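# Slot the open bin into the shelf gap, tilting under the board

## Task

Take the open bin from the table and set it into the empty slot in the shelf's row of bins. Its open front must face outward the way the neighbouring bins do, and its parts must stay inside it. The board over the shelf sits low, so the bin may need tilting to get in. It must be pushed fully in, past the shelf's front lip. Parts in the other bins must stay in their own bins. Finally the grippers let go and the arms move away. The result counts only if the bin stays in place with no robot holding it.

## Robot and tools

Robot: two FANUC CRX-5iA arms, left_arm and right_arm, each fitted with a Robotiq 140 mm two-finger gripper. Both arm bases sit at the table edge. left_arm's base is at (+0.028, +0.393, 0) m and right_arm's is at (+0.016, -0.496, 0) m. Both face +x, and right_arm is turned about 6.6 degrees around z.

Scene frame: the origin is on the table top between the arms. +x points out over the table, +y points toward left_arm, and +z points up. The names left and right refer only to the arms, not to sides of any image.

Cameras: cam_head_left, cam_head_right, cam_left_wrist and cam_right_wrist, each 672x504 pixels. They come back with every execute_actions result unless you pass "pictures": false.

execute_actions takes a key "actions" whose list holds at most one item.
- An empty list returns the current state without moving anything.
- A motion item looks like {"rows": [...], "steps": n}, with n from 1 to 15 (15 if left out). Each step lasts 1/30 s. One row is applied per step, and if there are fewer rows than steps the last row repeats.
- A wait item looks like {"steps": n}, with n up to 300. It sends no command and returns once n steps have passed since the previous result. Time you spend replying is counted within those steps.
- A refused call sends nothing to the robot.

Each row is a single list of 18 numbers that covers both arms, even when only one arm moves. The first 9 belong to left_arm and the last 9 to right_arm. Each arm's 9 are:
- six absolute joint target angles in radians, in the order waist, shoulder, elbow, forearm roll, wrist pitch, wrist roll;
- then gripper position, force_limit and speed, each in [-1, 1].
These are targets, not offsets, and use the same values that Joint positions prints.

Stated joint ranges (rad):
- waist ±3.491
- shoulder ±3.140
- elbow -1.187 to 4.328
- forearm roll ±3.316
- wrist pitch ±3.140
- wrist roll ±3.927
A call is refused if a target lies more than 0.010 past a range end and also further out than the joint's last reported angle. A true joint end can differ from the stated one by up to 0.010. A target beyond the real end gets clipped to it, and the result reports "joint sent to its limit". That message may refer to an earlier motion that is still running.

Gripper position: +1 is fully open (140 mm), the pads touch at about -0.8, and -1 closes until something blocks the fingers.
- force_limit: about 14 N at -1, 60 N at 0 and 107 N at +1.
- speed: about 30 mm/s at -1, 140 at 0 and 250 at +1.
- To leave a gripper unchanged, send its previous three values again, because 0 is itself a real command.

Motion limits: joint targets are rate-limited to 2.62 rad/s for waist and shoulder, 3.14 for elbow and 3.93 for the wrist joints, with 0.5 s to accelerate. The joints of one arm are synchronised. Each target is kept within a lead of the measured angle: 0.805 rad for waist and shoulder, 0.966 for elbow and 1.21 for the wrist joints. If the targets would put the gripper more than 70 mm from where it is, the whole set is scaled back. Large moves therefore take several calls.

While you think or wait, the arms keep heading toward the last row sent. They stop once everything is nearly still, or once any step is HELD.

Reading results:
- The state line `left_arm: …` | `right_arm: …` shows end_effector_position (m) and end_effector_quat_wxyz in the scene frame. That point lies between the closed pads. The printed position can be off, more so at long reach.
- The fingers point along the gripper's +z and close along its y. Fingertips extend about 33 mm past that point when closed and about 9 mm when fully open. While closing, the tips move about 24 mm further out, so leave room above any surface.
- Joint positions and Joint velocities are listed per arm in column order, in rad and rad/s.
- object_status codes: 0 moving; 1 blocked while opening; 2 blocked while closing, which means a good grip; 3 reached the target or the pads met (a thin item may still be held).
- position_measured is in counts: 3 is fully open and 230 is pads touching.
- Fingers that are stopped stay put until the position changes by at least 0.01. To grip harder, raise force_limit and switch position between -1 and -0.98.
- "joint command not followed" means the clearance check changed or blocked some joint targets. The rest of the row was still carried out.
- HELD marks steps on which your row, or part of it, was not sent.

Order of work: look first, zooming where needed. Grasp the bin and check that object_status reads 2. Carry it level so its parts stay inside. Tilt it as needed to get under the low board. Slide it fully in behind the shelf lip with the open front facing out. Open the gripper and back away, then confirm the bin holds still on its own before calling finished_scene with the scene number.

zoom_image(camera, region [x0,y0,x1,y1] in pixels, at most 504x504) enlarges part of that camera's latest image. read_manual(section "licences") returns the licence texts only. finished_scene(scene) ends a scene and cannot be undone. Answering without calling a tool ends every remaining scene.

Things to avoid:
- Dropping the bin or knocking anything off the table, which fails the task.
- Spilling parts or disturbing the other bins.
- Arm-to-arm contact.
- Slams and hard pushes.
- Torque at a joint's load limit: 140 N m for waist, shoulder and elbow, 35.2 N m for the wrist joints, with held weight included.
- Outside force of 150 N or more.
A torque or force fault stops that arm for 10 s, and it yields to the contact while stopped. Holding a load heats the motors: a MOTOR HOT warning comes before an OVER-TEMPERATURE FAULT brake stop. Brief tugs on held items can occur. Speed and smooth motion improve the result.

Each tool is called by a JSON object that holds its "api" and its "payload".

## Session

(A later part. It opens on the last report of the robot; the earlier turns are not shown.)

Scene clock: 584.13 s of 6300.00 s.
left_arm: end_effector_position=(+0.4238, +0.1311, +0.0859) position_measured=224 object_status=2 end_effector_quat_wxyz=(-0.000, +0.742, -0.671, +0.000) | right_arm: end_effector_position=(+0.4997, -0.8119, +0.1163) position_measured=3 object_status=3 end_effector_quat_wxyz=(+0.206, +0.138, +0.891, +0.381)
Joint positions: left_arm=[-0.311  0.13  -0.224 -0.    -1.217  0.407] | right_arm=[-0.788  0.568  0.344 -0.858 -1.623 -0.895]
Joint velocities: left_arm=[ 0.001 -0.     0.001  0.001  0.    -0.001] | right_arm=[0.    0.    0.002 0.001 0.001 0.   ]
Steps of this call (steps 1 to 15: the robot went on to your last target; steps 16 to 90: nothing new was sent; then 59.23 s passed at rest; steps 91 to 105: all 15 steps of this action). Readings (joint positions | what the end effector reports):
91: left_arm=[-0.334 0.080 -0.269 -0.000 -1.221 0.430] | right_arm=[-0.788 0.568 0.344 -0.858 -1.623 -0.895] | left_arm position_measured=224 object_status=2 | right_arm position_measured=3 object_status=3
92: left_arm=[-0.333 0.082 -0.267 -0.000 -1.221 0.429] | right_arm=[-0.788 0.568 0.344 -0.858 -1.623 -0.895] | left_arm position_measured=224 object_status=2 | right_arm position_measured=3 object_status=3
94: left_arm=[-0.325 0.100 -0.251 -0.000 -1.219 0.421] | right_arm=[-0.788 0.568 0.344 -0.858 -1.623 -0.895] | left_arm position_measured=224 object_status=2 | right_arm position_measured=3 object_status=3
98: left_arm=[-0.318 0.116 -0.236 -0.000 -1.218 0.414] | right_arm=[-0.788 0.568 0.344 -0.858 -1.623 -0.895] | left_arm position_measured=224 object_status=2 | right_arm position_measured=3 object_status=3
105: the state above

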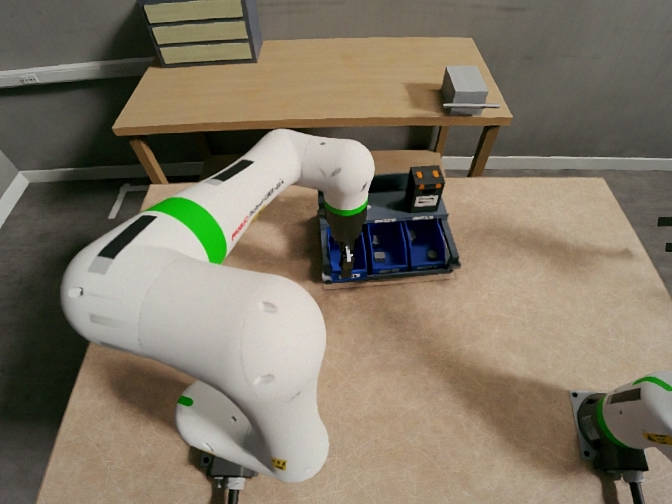

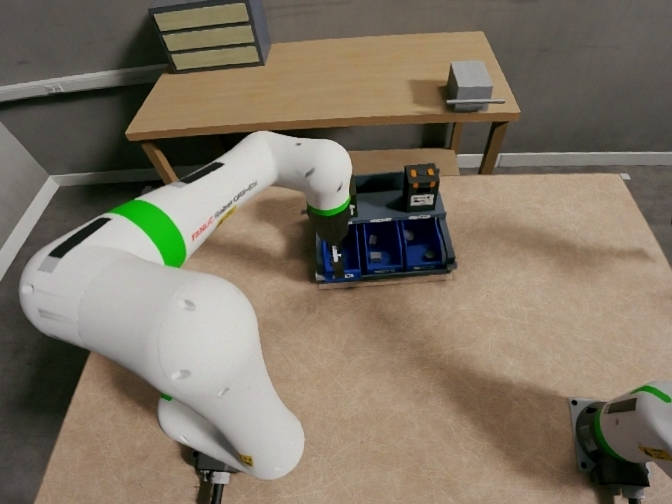

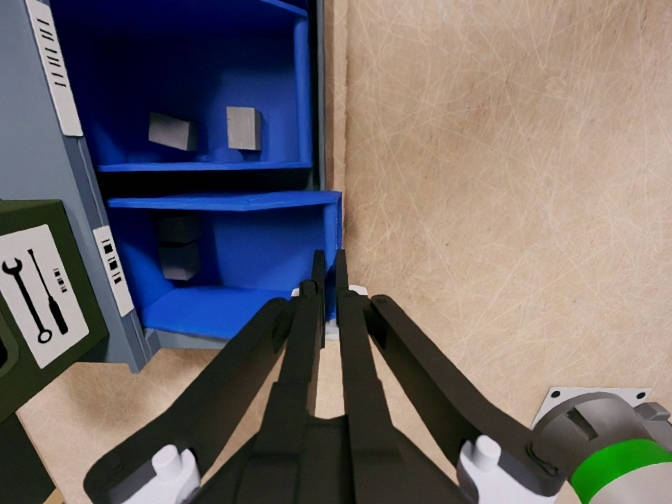

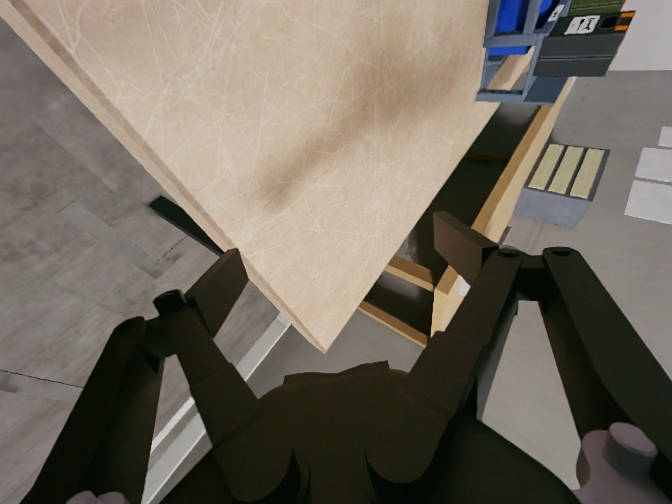

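{"api": "execute_actions", "payload": {"actions": [{"rows":[[-0.3016,0.152,-0.198,0,-1.220,0.3976,-1,1,-0.5,-0.788,0.568,0.344,-0.858,-1.623,-0.895,1,0,0],[-0.3016,0.152,-0.198,0,-1.220,0.3976,-1,1,-0.5,-0.788,0.568,0.344,-0.858,-1.623,-0.895,1,0,0],[-0.3016,0.152,-0.198,0,-1.220,0.3976,-1,1,-0.5,-0.788,0.568,0.344,-0.858,-1.623,-0.895,1,0,0],[-0.3016,0.152,-0.198,0,-1.220,0.3976,-1,1,-0.5,-0.788,0.568,0.344,-0.858,-1.623,-0.895,1,0,0],[-0.3016,0.152,-0.198,0,-1.220,0.3976,-1,1,-0.5,-0.788,0.568,0.344,-0.858,-1.623,-0.895,1,0,0],[-0.2921,0.1742,-0.1730,0,-1.2236,0.3881,-1,1,-0.5,-0.788,0.568,0.344,-0.858,-1.623,-0.895,1,0,0]],"steps":15}]}}

Scene clock: 596.10 s of 6300.00 s.
left_arm: end_effector_position=(+0.4467, +0.1334, +0.0859) position_measured=224 object_status=2 end_effector_quat_wxyz=(+0.000, +0.742, -0.671, -0.000) | right_arm: end_effector_position=(+0.4997, -0.8119, +0.1163) position_measured=3 object_status=3 end_effector_quat_wxyz=(+0.206, +0.138, +0.891, +0.381)
Joint positions: left_arm=[-0.292  0.174 -0.173  0.    -1.224  0.388] | right_arm=[-0.788  0.568  0.344 -0.858 -1.623 -0.895]
Joint velocities: left_arm=[-0.     0.     0.001 -0.    -0.     0.002] | right_arm=[ 0.    -0.    -0.001  0.     0.001  0.   ]
Steps of this call (steps 1 to 15: the robot went on to your last target; steps 16 to 90: nothing new was sent; then 8.47 s passed at rest; steps 91 to 105: all 15 steps of this action). Readings (joint positions | what the end effector reports):
91: left_arm=[-0.311 0.130 -0.223 -0.000 -1.217 0.407] | right_arm=[-0.788 0.568 0.344 -0.858 -1.623 -0.895] | left_arm position_measured=224 object_status=2 | right_arm position_measured=3 object_status=3
92: left_arm=[-0.310 0.133 -0.220 0.000 -1.218 0.406] | right_arm=[-0.788 0.568 0.344 -0.858 -1.623 -0.895] | left_arm position_measured=224 object_status=2 | right_arm position_measured=3 object_status=3
94: left_arm=[-0.303 0.149 -0.202 0.000 -1.219 0.399] | right_arm=[-0.788 0.568 0.344 -0.858 -1.623 -0.895] | left_arm position_measured=224 object_status=2 | right_arm position_measured=3 object_status=3
98: left_arm=[-0.297 0.163 -0.186 0.000 -1.222 0.393] | right_arm=[-0.788 0.568 0.344 -0.858 -1.623 -0.895] | left_arm position_measured=224 object_status=2 | right_arm position_measured=3 object_status=3
105: the state above

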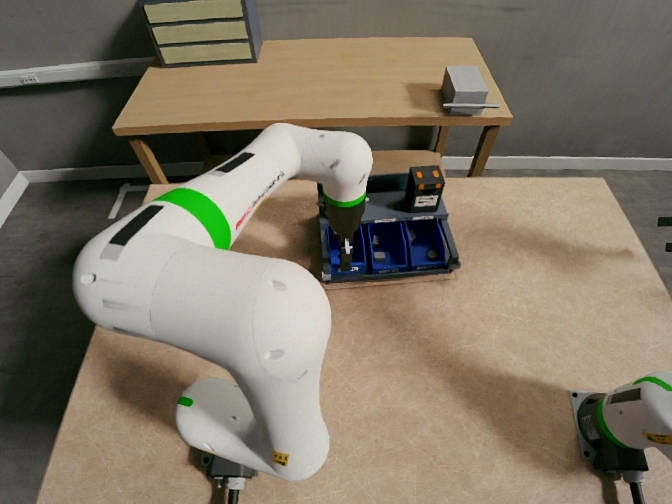

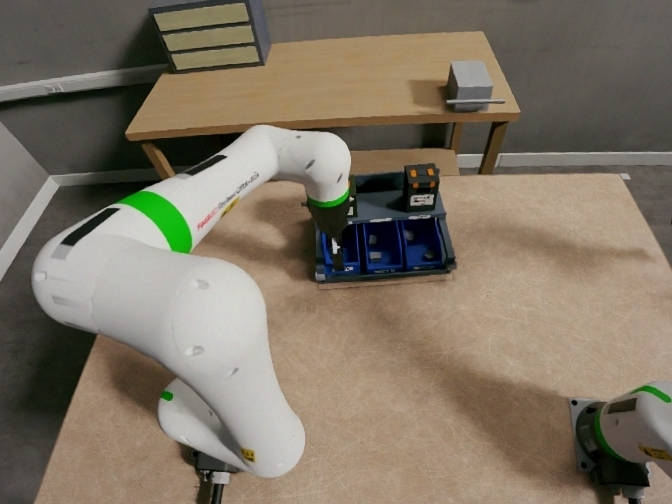

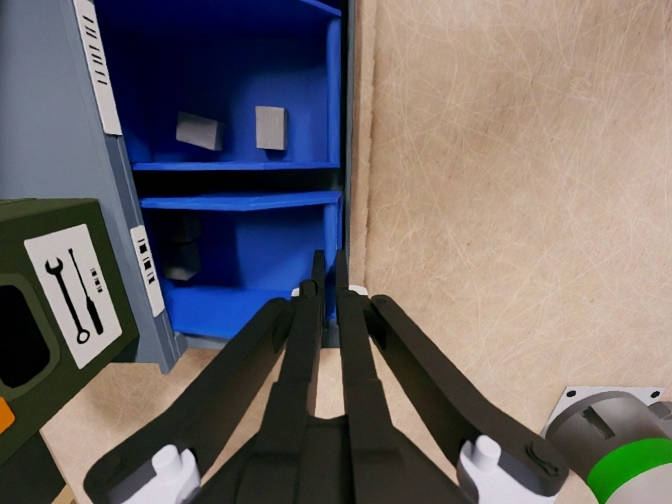

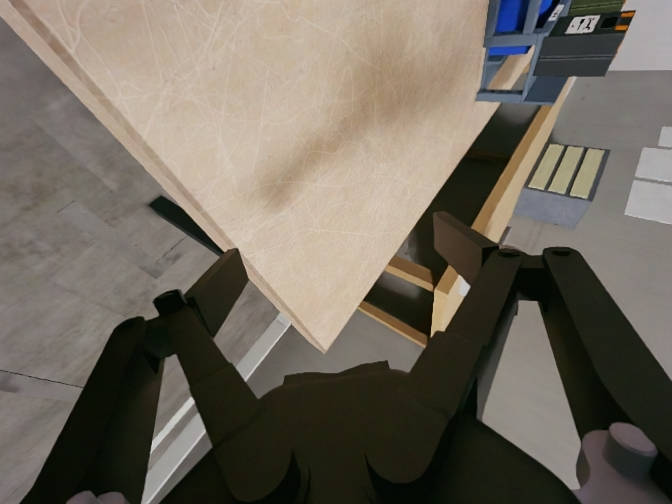

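{"api": "zoom_image", "payload": {"camera": "cam_left_wrist", "region": [260, 100, 420, 300]}}

Region (260, 100, 420, 300) of cam_left_wrist's 672x504 image, scaled by 2.520, with more detail than that image has; it fills the left 403 columns of this view, and the rest is white.

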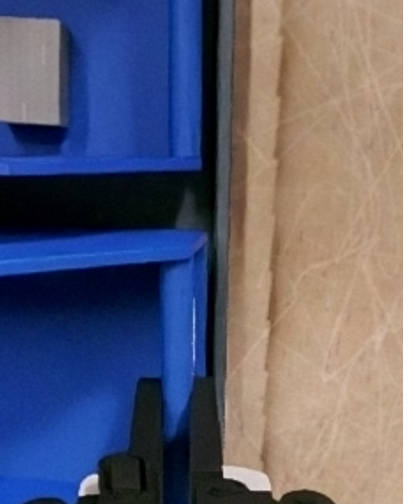

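{"api": "execute_actions", "payload": {"actions": [{"rows":[[-0.2921,0.182,-0.186,0,-1.203,0.3881,-1,1,-0.5,-0.788,0.568,0.344,-0.858,-1.623,-0.895,1,0,0],[-0.2921,0.182,-0.186,0,-1.203,0.3881,-1,1,-0.5,-0.788,0.568,0.344,-0.858,-1.623,-0.895,1,0,0],[-0.2921,0.182,-0.186,0,-1.203,0.3881,-1,1,-0.5,-0.788,0.568,0.344,-0.858,-1.623,-0.895,1,0,0],[-0.2921,0.182,-0.186,0,-1.203,0.3881,-1,1,-0.5,-0.788,0.568,0.344,-0.858,-1.623,-0.895,1,0,0],[-0.2921,0.182,-0.186,0,-1.203,0.3881,-1,1,-0.5,-0.788,0.568,0.344,-0.858,-1.623,-0.895,1,0,0],[-0.2921,0.1902,-0.1988,0,-1.1818,0.3881,-1,1,-0.5,-0.788,0.568,0.344,-0.858,-1.623,-0.895,1,0,0]],"steps":15}]}}

{"api": "zoom_image", "payload": {"camera": "cam_left_wrist", "region": [100, 100, 420, 340]}}

Scene clock: 620.93 s of 6300.00 s.
left_arm: end_effector_position=(+0.4467, +0.1334, +0.0679) position_measured=224 object_status=2 end_effector_quat_wxyz=(+0.000, +0.742, -0.671, -0.000) | right_arm: end_effector_position=(+0.4997, -0.8119, +0.1163) position_measured=3 object_status=3 end_effector_quat_wxyz=(+0.206, +0.138, +0.891, +0.381)
Joint positions: left_arm=[-0.292  0.19  -0.199 -0.    -1.182  0.388] | right_arm=[-0.788  0.568  0.344 -0.858 -1.623 -0.895]
Joint velocities: left_arm=[ 0.     0.001  0.    -0.001 -0.    -0.001] | right_arm=[-0.     0.001 -0.    -0.     0.002  0.001]
Steps of this call (steps 1 to 15: the robot went on to your last target; steps 16 to 90: nothing new was sent; then 21.33 s passed at rest; steps 91 to 105: all 15 steps of this action). Readings (joint positions | what the end effector reports):
91: left_arm=[-0.292 0.174 -0.173 -0.000 -1.223 0.388] | right_arm=[-0.788 0.568 0.344 -0.858 -1.623 -0.895] | left_arm position_measured=224 object_status=2 | right_arm position_measured=3 object_status=3
92: left_arm=[-0.292 0.175 -0.175 -0.000 -1.219 0.388] | right_arm=[-0.788 0.568 0.344 -0.858 -1.623 -0.895] | left_arm position_measured=224 object_status=2 | right_arm position_measured=3 object_status=3
94: left_arm=[-0.292 0.181 -0.185 -0.000 -1.204 0.388] | right_arm=[-0.788 0.568 0.344 -0.858 -1.623 -0.895] | left_arm position_measured=224 object_status=2 | right_arm position_measured=3 object_status=3
98: left_arm=[-0.292 0.187 -0.194 -0.000 -1.189 0.388] | right_arm=[-0.788 0.568 0.344 -0.858 -1.623 -0.895] | left_arm position_measured=224 object_status=2 | right_arm position_measured=3 object_status=3
105: the state above

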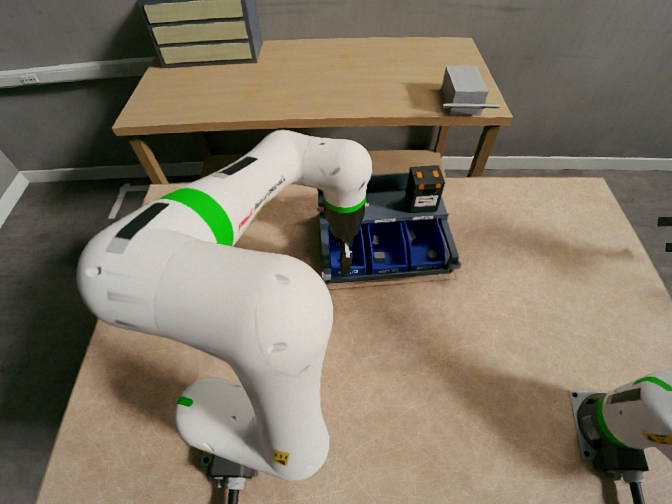

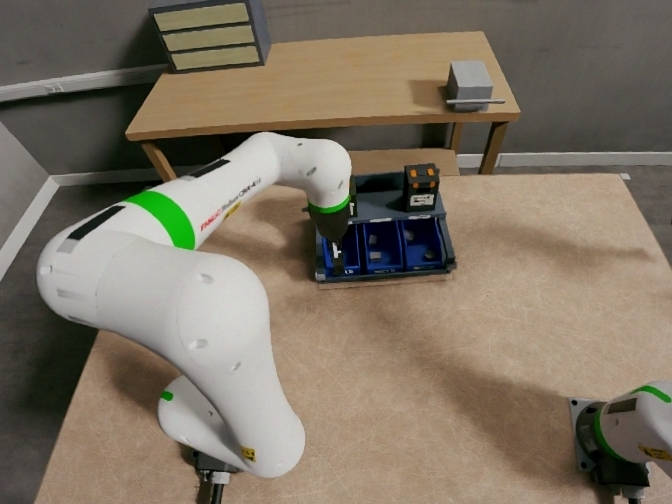

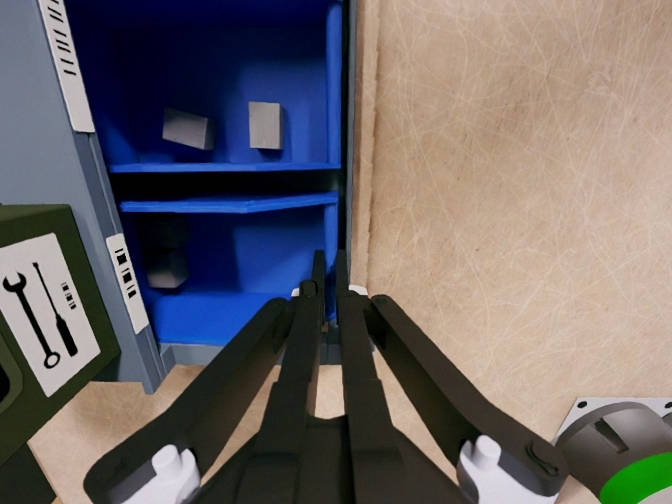

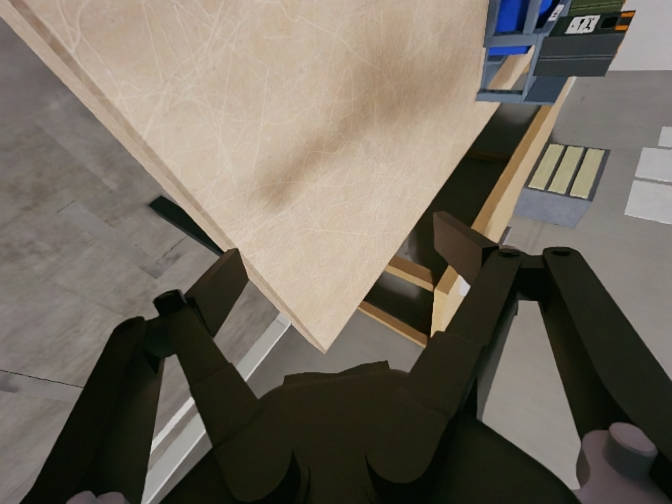

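Region (100, 100, 420, 340) of cam_left_wrist's 672x504 image, scaled by 1.575, with more detail than that image has; it fills the top 378 rows of this view, and the rest is white.

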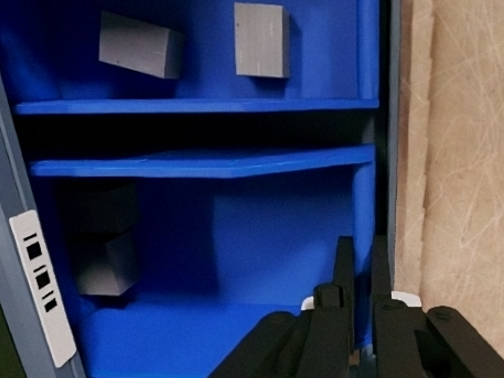

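{"api": "execute_actions", "payload": {"actions": [{"rows":[[-0.2921,0.1902,-0.1988,0,-1.1818,0.3881,-0.6,0,-0.5,-0.788,0.568,0.344,-0.858,-1.623,-0.895,1,0,0]],"steps":15}]}}

Scene clock: 629.97 s of 6300.00 s.
left_arm: end_effector_position=(+0.4467, +0.1334, +0.0680) position_measured=205 object_status=3 end_effector_quat_wxyz=(-0.000, +0.742, -0.671, +0.000) | right_arm: end_effector_position=(+0.4997, -0.8119, +0.1163) position_measured=3 object_status=3 end_effector_quat_wxyz=(+0.206, +0.138, +0.891, +0.381)
Joint positions: left_arm=[-0.292  0.19  -0.199 -0.    -1.182  0.388] | right_arm=[-0.788  0.568  0.344 -0.858 -1.623 -0.895]
Joint velocities: left_arm=[-0.    -0.001  0.    -0.002  0.     0.   ] | right_arm=[-0.     0.     0.001  0.    -0.     0.001]
Steps of this call (steps 1 to 15: the robot went on to your last target; steps 16 to 90: nothing new was sent; then 5.53 s passed at rest; steps 91 to 105: all 15 steps of this action). Readings (joint positions | what the end effector reports):
91: left_arm=[-0.292 0.190 -0.199 0.000 -1.182 0.388] | right_arm=[-0.788 0.568 0.344 -0.858 -1.623 -0.895] | left_arm position_measured=224 object_status=0 | right_arm position_measured=3 object_status=3
92: left_arm=[-0.292 0.190 -0.199 -0.000 -1.182 0.388] | right_arm=[-0.788 0.568 0.344 -0.858 -1.623 -0.895] | left_arm position_measured=224 object_status=0 | right_arm position_measured=3 object_status=3
94: left_arm=[-0.292 0.190 -0.199 -0.000 -1.182 0.388] | right_arm=[-0.788 0.568 0.344 -0.858 -1.623 -0.895] | left_arm position_measured=213 object_status=0 | right_arm position_measured=3 object_status=3
98: left_arm=[-0.292 0.190 -0.199 -0.000 -1.182 0.388] | right_arm=[-0.788 0.568 0.344 -0.858 -1.623 -0.895] | left_arm position_measured=205 object_status=0 | right_arm position_measured=3 object_status=3
105: the state above

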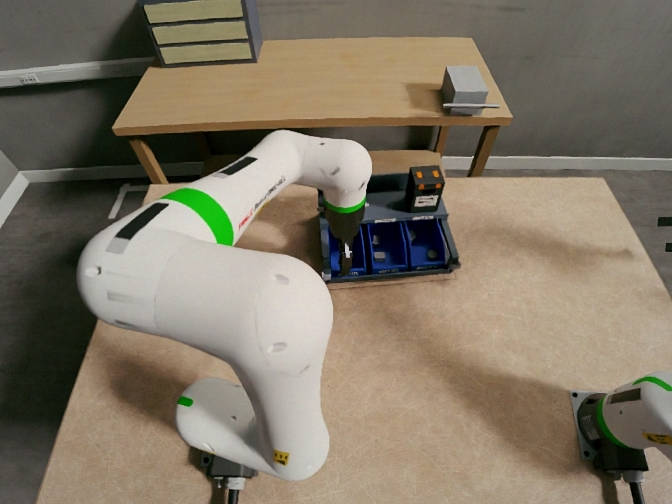

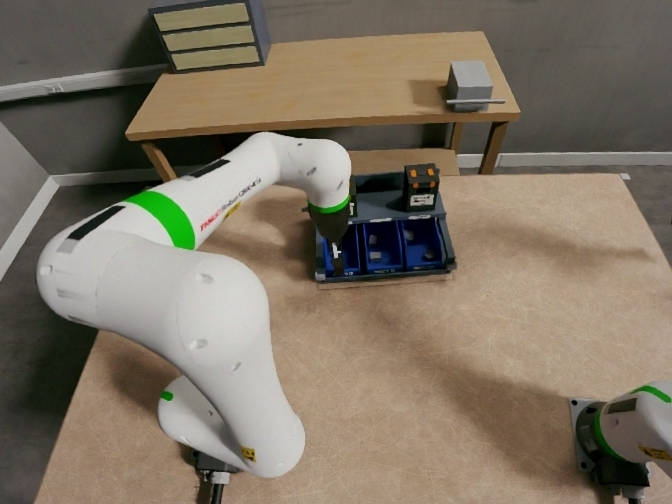

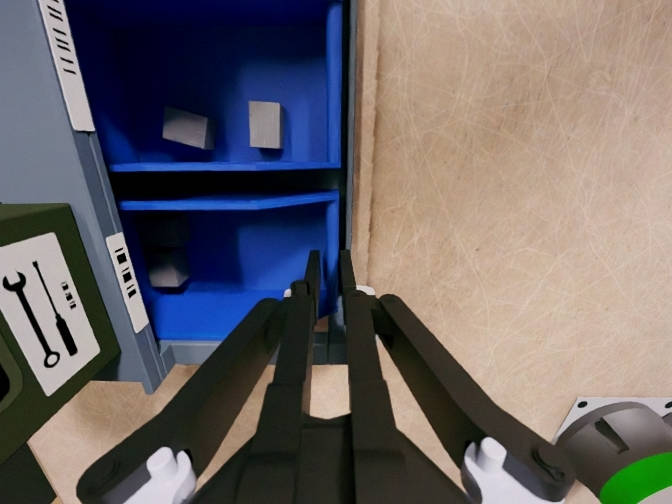

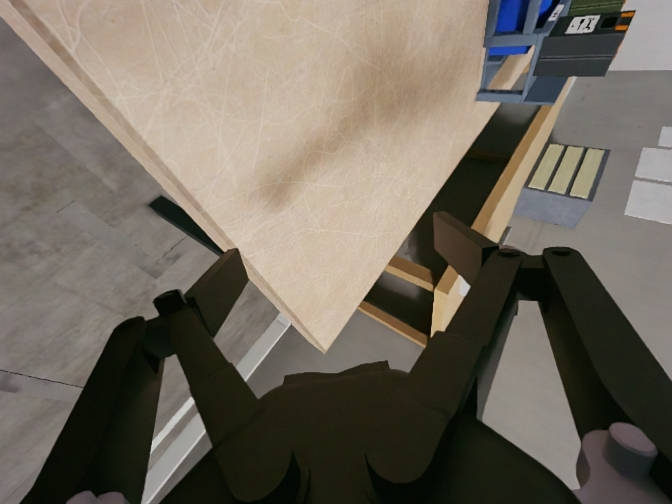

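{"api": "execute_actions", "payload": {"actions": [{"rows":[[-0.2921,0.1272,-0.0485,0,-1.3951,0.3881,-0.6,0,-0.5,-0.788,0.568,0.344,-0.858,-1.623,-0.895,1,0,0]],"steps":15}], "pictures": false}}

{"api": "execute_actions", "payload": {"actions": [{"rows":[[0.1,-0.25,-0.2,0,-1.52,0.3881,-0.6,0,-0.5,-0.788,0.568,0.344,-0.858,-1.623,-0.895,1,0,0]],"steps":15}], "pictures": false}}

{"api": "execute_actions", "payload": {"actions": [{"steps":30}]}}

Scene clock: 640.23 s of 6300.00 s.
left_arm: end_effector_position=(+0.4467, +0.1335, +0.1599) position_measured=205 object_status=3 end_effector_quat_wxyz=(+0.000, +0.742, -0.671, -0.000) | right_arm: end_effector_position=(+0.4997, -0.8119, +0.1163) position_measured=3 object_status=3 end_effector_quat_wxyz=(+0.206, +0.138, +0.891, +0.381)
Joint positions: left_arm=[-0.292  0.127 -0.049 -0.    -1.395  0.388] | right_arm=[-0.788  0.568  0.344 -0.858 -1.623 -0.895]
Joint velocities: left_arm=[-0.    -0.001  0.003 -0.    -0.    -0.   ] | right_arm=[ 0.    -0.001 -0.001 -0.    -0.001 -0.   ]
Steps of this call (steps 1 to 15: the robot went on to your last target; steps 16 to 90: nothing new was sent; then 6.77 s passed at rest; steps 91 to 105: all 15 steps of this action). Readings (joint positions | what the end effector reports):
91: left_arm=[-0.292 0.190 -0.199 -0.000 -1.182 0.388] | right_arm=[-0.788 0.568 0.344 -0.858 -1.623 -0.895] | left_arm position_measured=205 object_status=3 | right_arm position_measured=3 object_status=3
92: left_arm=[-0.292 0.189 -0.196 -0.000 -1.186 0.388] | right_arm=[-0.788 0.568 0.344 -0.858 -1.623 -0.895] | left_arm position_measured=205 object_status=3 | right_arm position_measured=3 object_status=3
94: left_arm=[-0.292 0.179 -0.172 -0.000 -1.220 0.388] | right_arm=[-0.788 0.568 0.344 -0.858 -1.623 -0.895] | left_arm position_measured=205 object_status=3 | right_arm position_measured=3 object_status=3
98: left_arm=[-0.292 0.139 -0.078 -0.000 -1.352 0.388] | right_arm=[-0.788 0.568 0.344 -0.858 -1.623 -0.895] | left_arm position_measured=205 object_status=3 | right_arm position_measured=3 object_status=3
105: the state above

Scene clock: 640.73 s of 6300.00 s.
left_arm: end_effector_position=(+0.4157, +0.2790, +0.2385) position_measured=205 object_status=3 end_effector_quat_wxyz=(-0.024, +0.841, -0.539, +0.035) | right_arm: end_effector_position=(+0.4997, -0.8119, +0.1163) position_measured=3 object_status=3 end_effector_quat_wxyz=(+0.206, +0.138, +0.891, +0.381)
Joint positions: left_arm=[ 0.037 -0.19  -0.176 -0.    -1.5    0.388] | right_arm=[-0.788  0.568  0.344 -0.858 -1.623 -0.895]
Joint velocities: left_arm=[ 0.781 -0.757 -0.299  0.003 -0.246  0.001] | right_arm=[0.001 0.    0.    0.    0.001 0.   ]
Steps of this call (steps 1 to 15: all 15 steps of this action). Readings (joint positions | what the end effector reports):
1: left_arm=[-0.292 0.127 -0.049 -0.000 -1.395 0.388] | right_arm=[-0.788 0.568 0.344 -0.858 -1.623 -0.895] | left_arm position_measured=205 object_status=3 | right_arm position_measured=3 object_status=3
2: left_arm=[-0.290 0.125 -0.049 -0.000 -1.396 0.388] | right_arm=[-0.788 0.568 0.344 -0.858 -1.623 -0.895] | left_arm position_measured=205 object_status=3 | right_arm position_measured=3 object_status=3
4: left_arm=[-0.267 0.103 -0.058 -0.000 -1.403 0.388] | right_arm=[-0.788 0.568 0.344 -0.858 -1.623 -0.895] | left_arm position_measured=205 object_status=3 | right_arm position_measured=3 object_status=3
8: left_arm=[-0.165 0.005 -0.097 -0.000 -1.436 0.388] | right_arm=[-0.788 0.568 0.344 -0.858 -1.623 -0.895] | left_arm position_measured=205 object_status=3 | right_arm position_measured=3 object_status=3
15: the state above

Scene clock: 641.73 s of 6300.00 s.
left_arm: end_effector_position=(+0.4032, +0.3016, +0.2490) position_measured=205 object_status=3 end_effector_quat_wxyz=(-0.030, +0.857, -0.513, +0.040) | right_arm: end_effector_position=(+0.4997, -0.8119, +0.1163) position_measured=3 object_status=3 end_effector_quat_wxyz=(+0.206, +0.138, +0.891, +0.381)
Joint positions: left_arm=[ 0.1   -0.25  -0.2    0.    -1.52   0.388] | right_arm=[-0.788  0.568  0.344 -0.858 -1.623 -0.895]
Joint velocities: left_arm=[ 0.     0.    -0.     0.002 -0.     0.001] | right_arm=[-0. -0.  0.  0.  0. -0.]
Steps of this call (steps 1 to 30: the robot went on to your last target). Readings (joint positions | what the end effector reports):
1: left_arm=[0.061 -0.213 -0.185 -0.000 -1.508 0.388] | right_arm=[-0.788 0.568 0.344 -0.858 -1.623 -0.895] | left_arm position_measured=205 object_status=3 | right_arm position_measured=3 object_status=3
2: left_arm=[0.079 -0.230 -0.192 -0.000 -1.513 0.388] | right_arm=[-0.788 0.568 0.344 -0.858 -1.623 -0.895] | left_arm position_measured=205 object_status=3 | right_arm position_measured=3 object_status=3
4: left_arm=[0.098 -0.248 -0.199 -0.000 -1.519 0.388] | right_arm=[-0.788 0.568 0.344 -0.858 -1.623 -0.895] | left_arm position_measured=205 object_status=3 | right_arm position_measured=3 object_status=3
8: left_arm=[0.100 -0.250 -0.200 0.000 -1.520 0.388] | right_arm=[-0.788 0.568 0.344 -0.858 -1.623 -0.895] | left_arm position_measured=205 object_status=3 | right_arm position_measured=3 object_status=3
30: the state above
All arms were judged still, so your last target was given up. Only a new action makes them travel on or press farther. Fingers that are still opening or closing keep moving.

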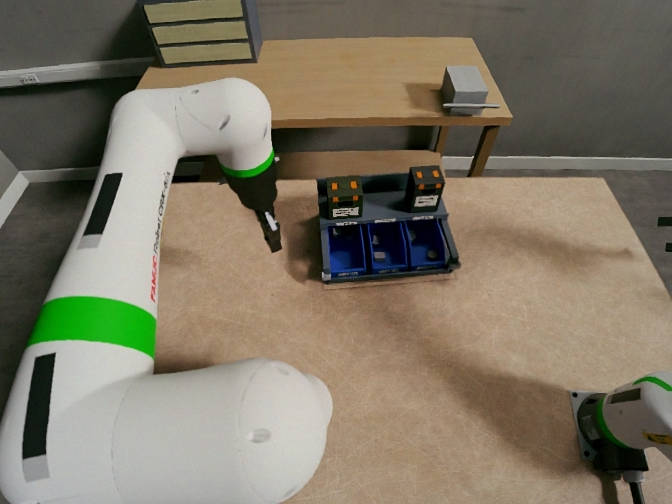

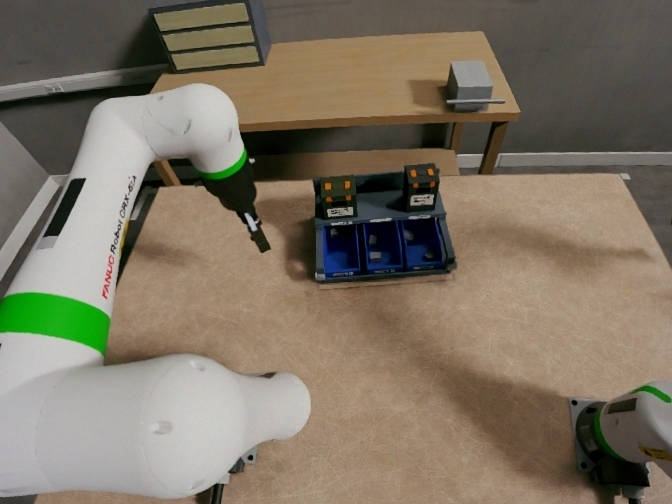

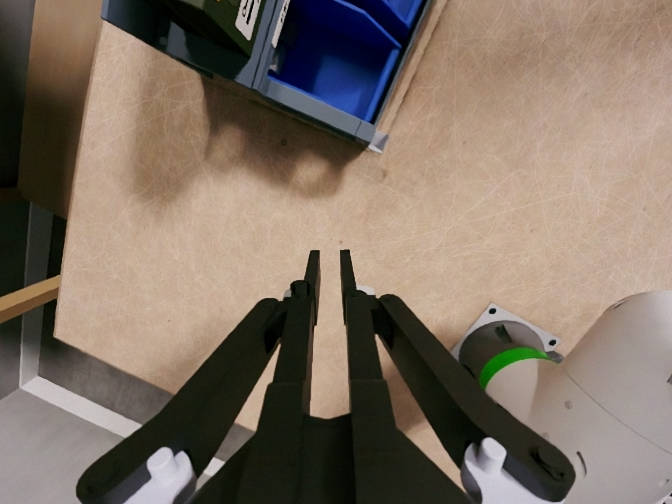

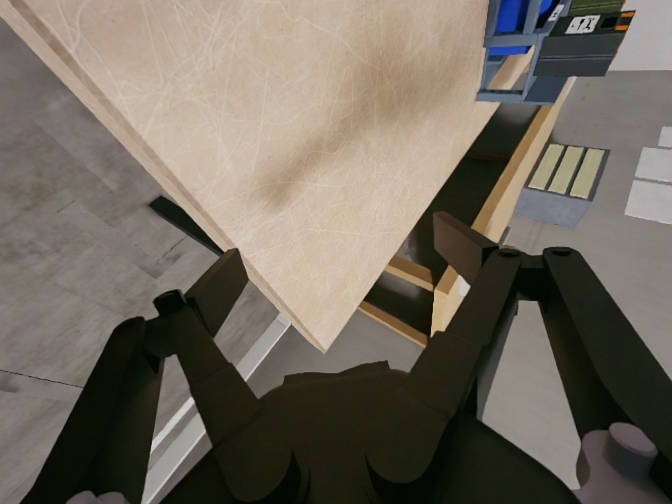

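{"api": "zoom_image", "payload": {"camera": "cam_head_left", "region": [300, 160, 480, 310]}}

Region (300, 160, 480, 310) of cam_head_left's 672x504 image, scaled by 2.800, with more detail than that image has.

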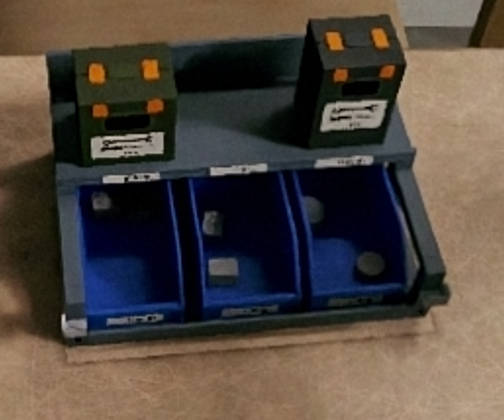

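{"api": "finished_scene", "payload": {"scene": 1}}

The scene is finished: the task was done.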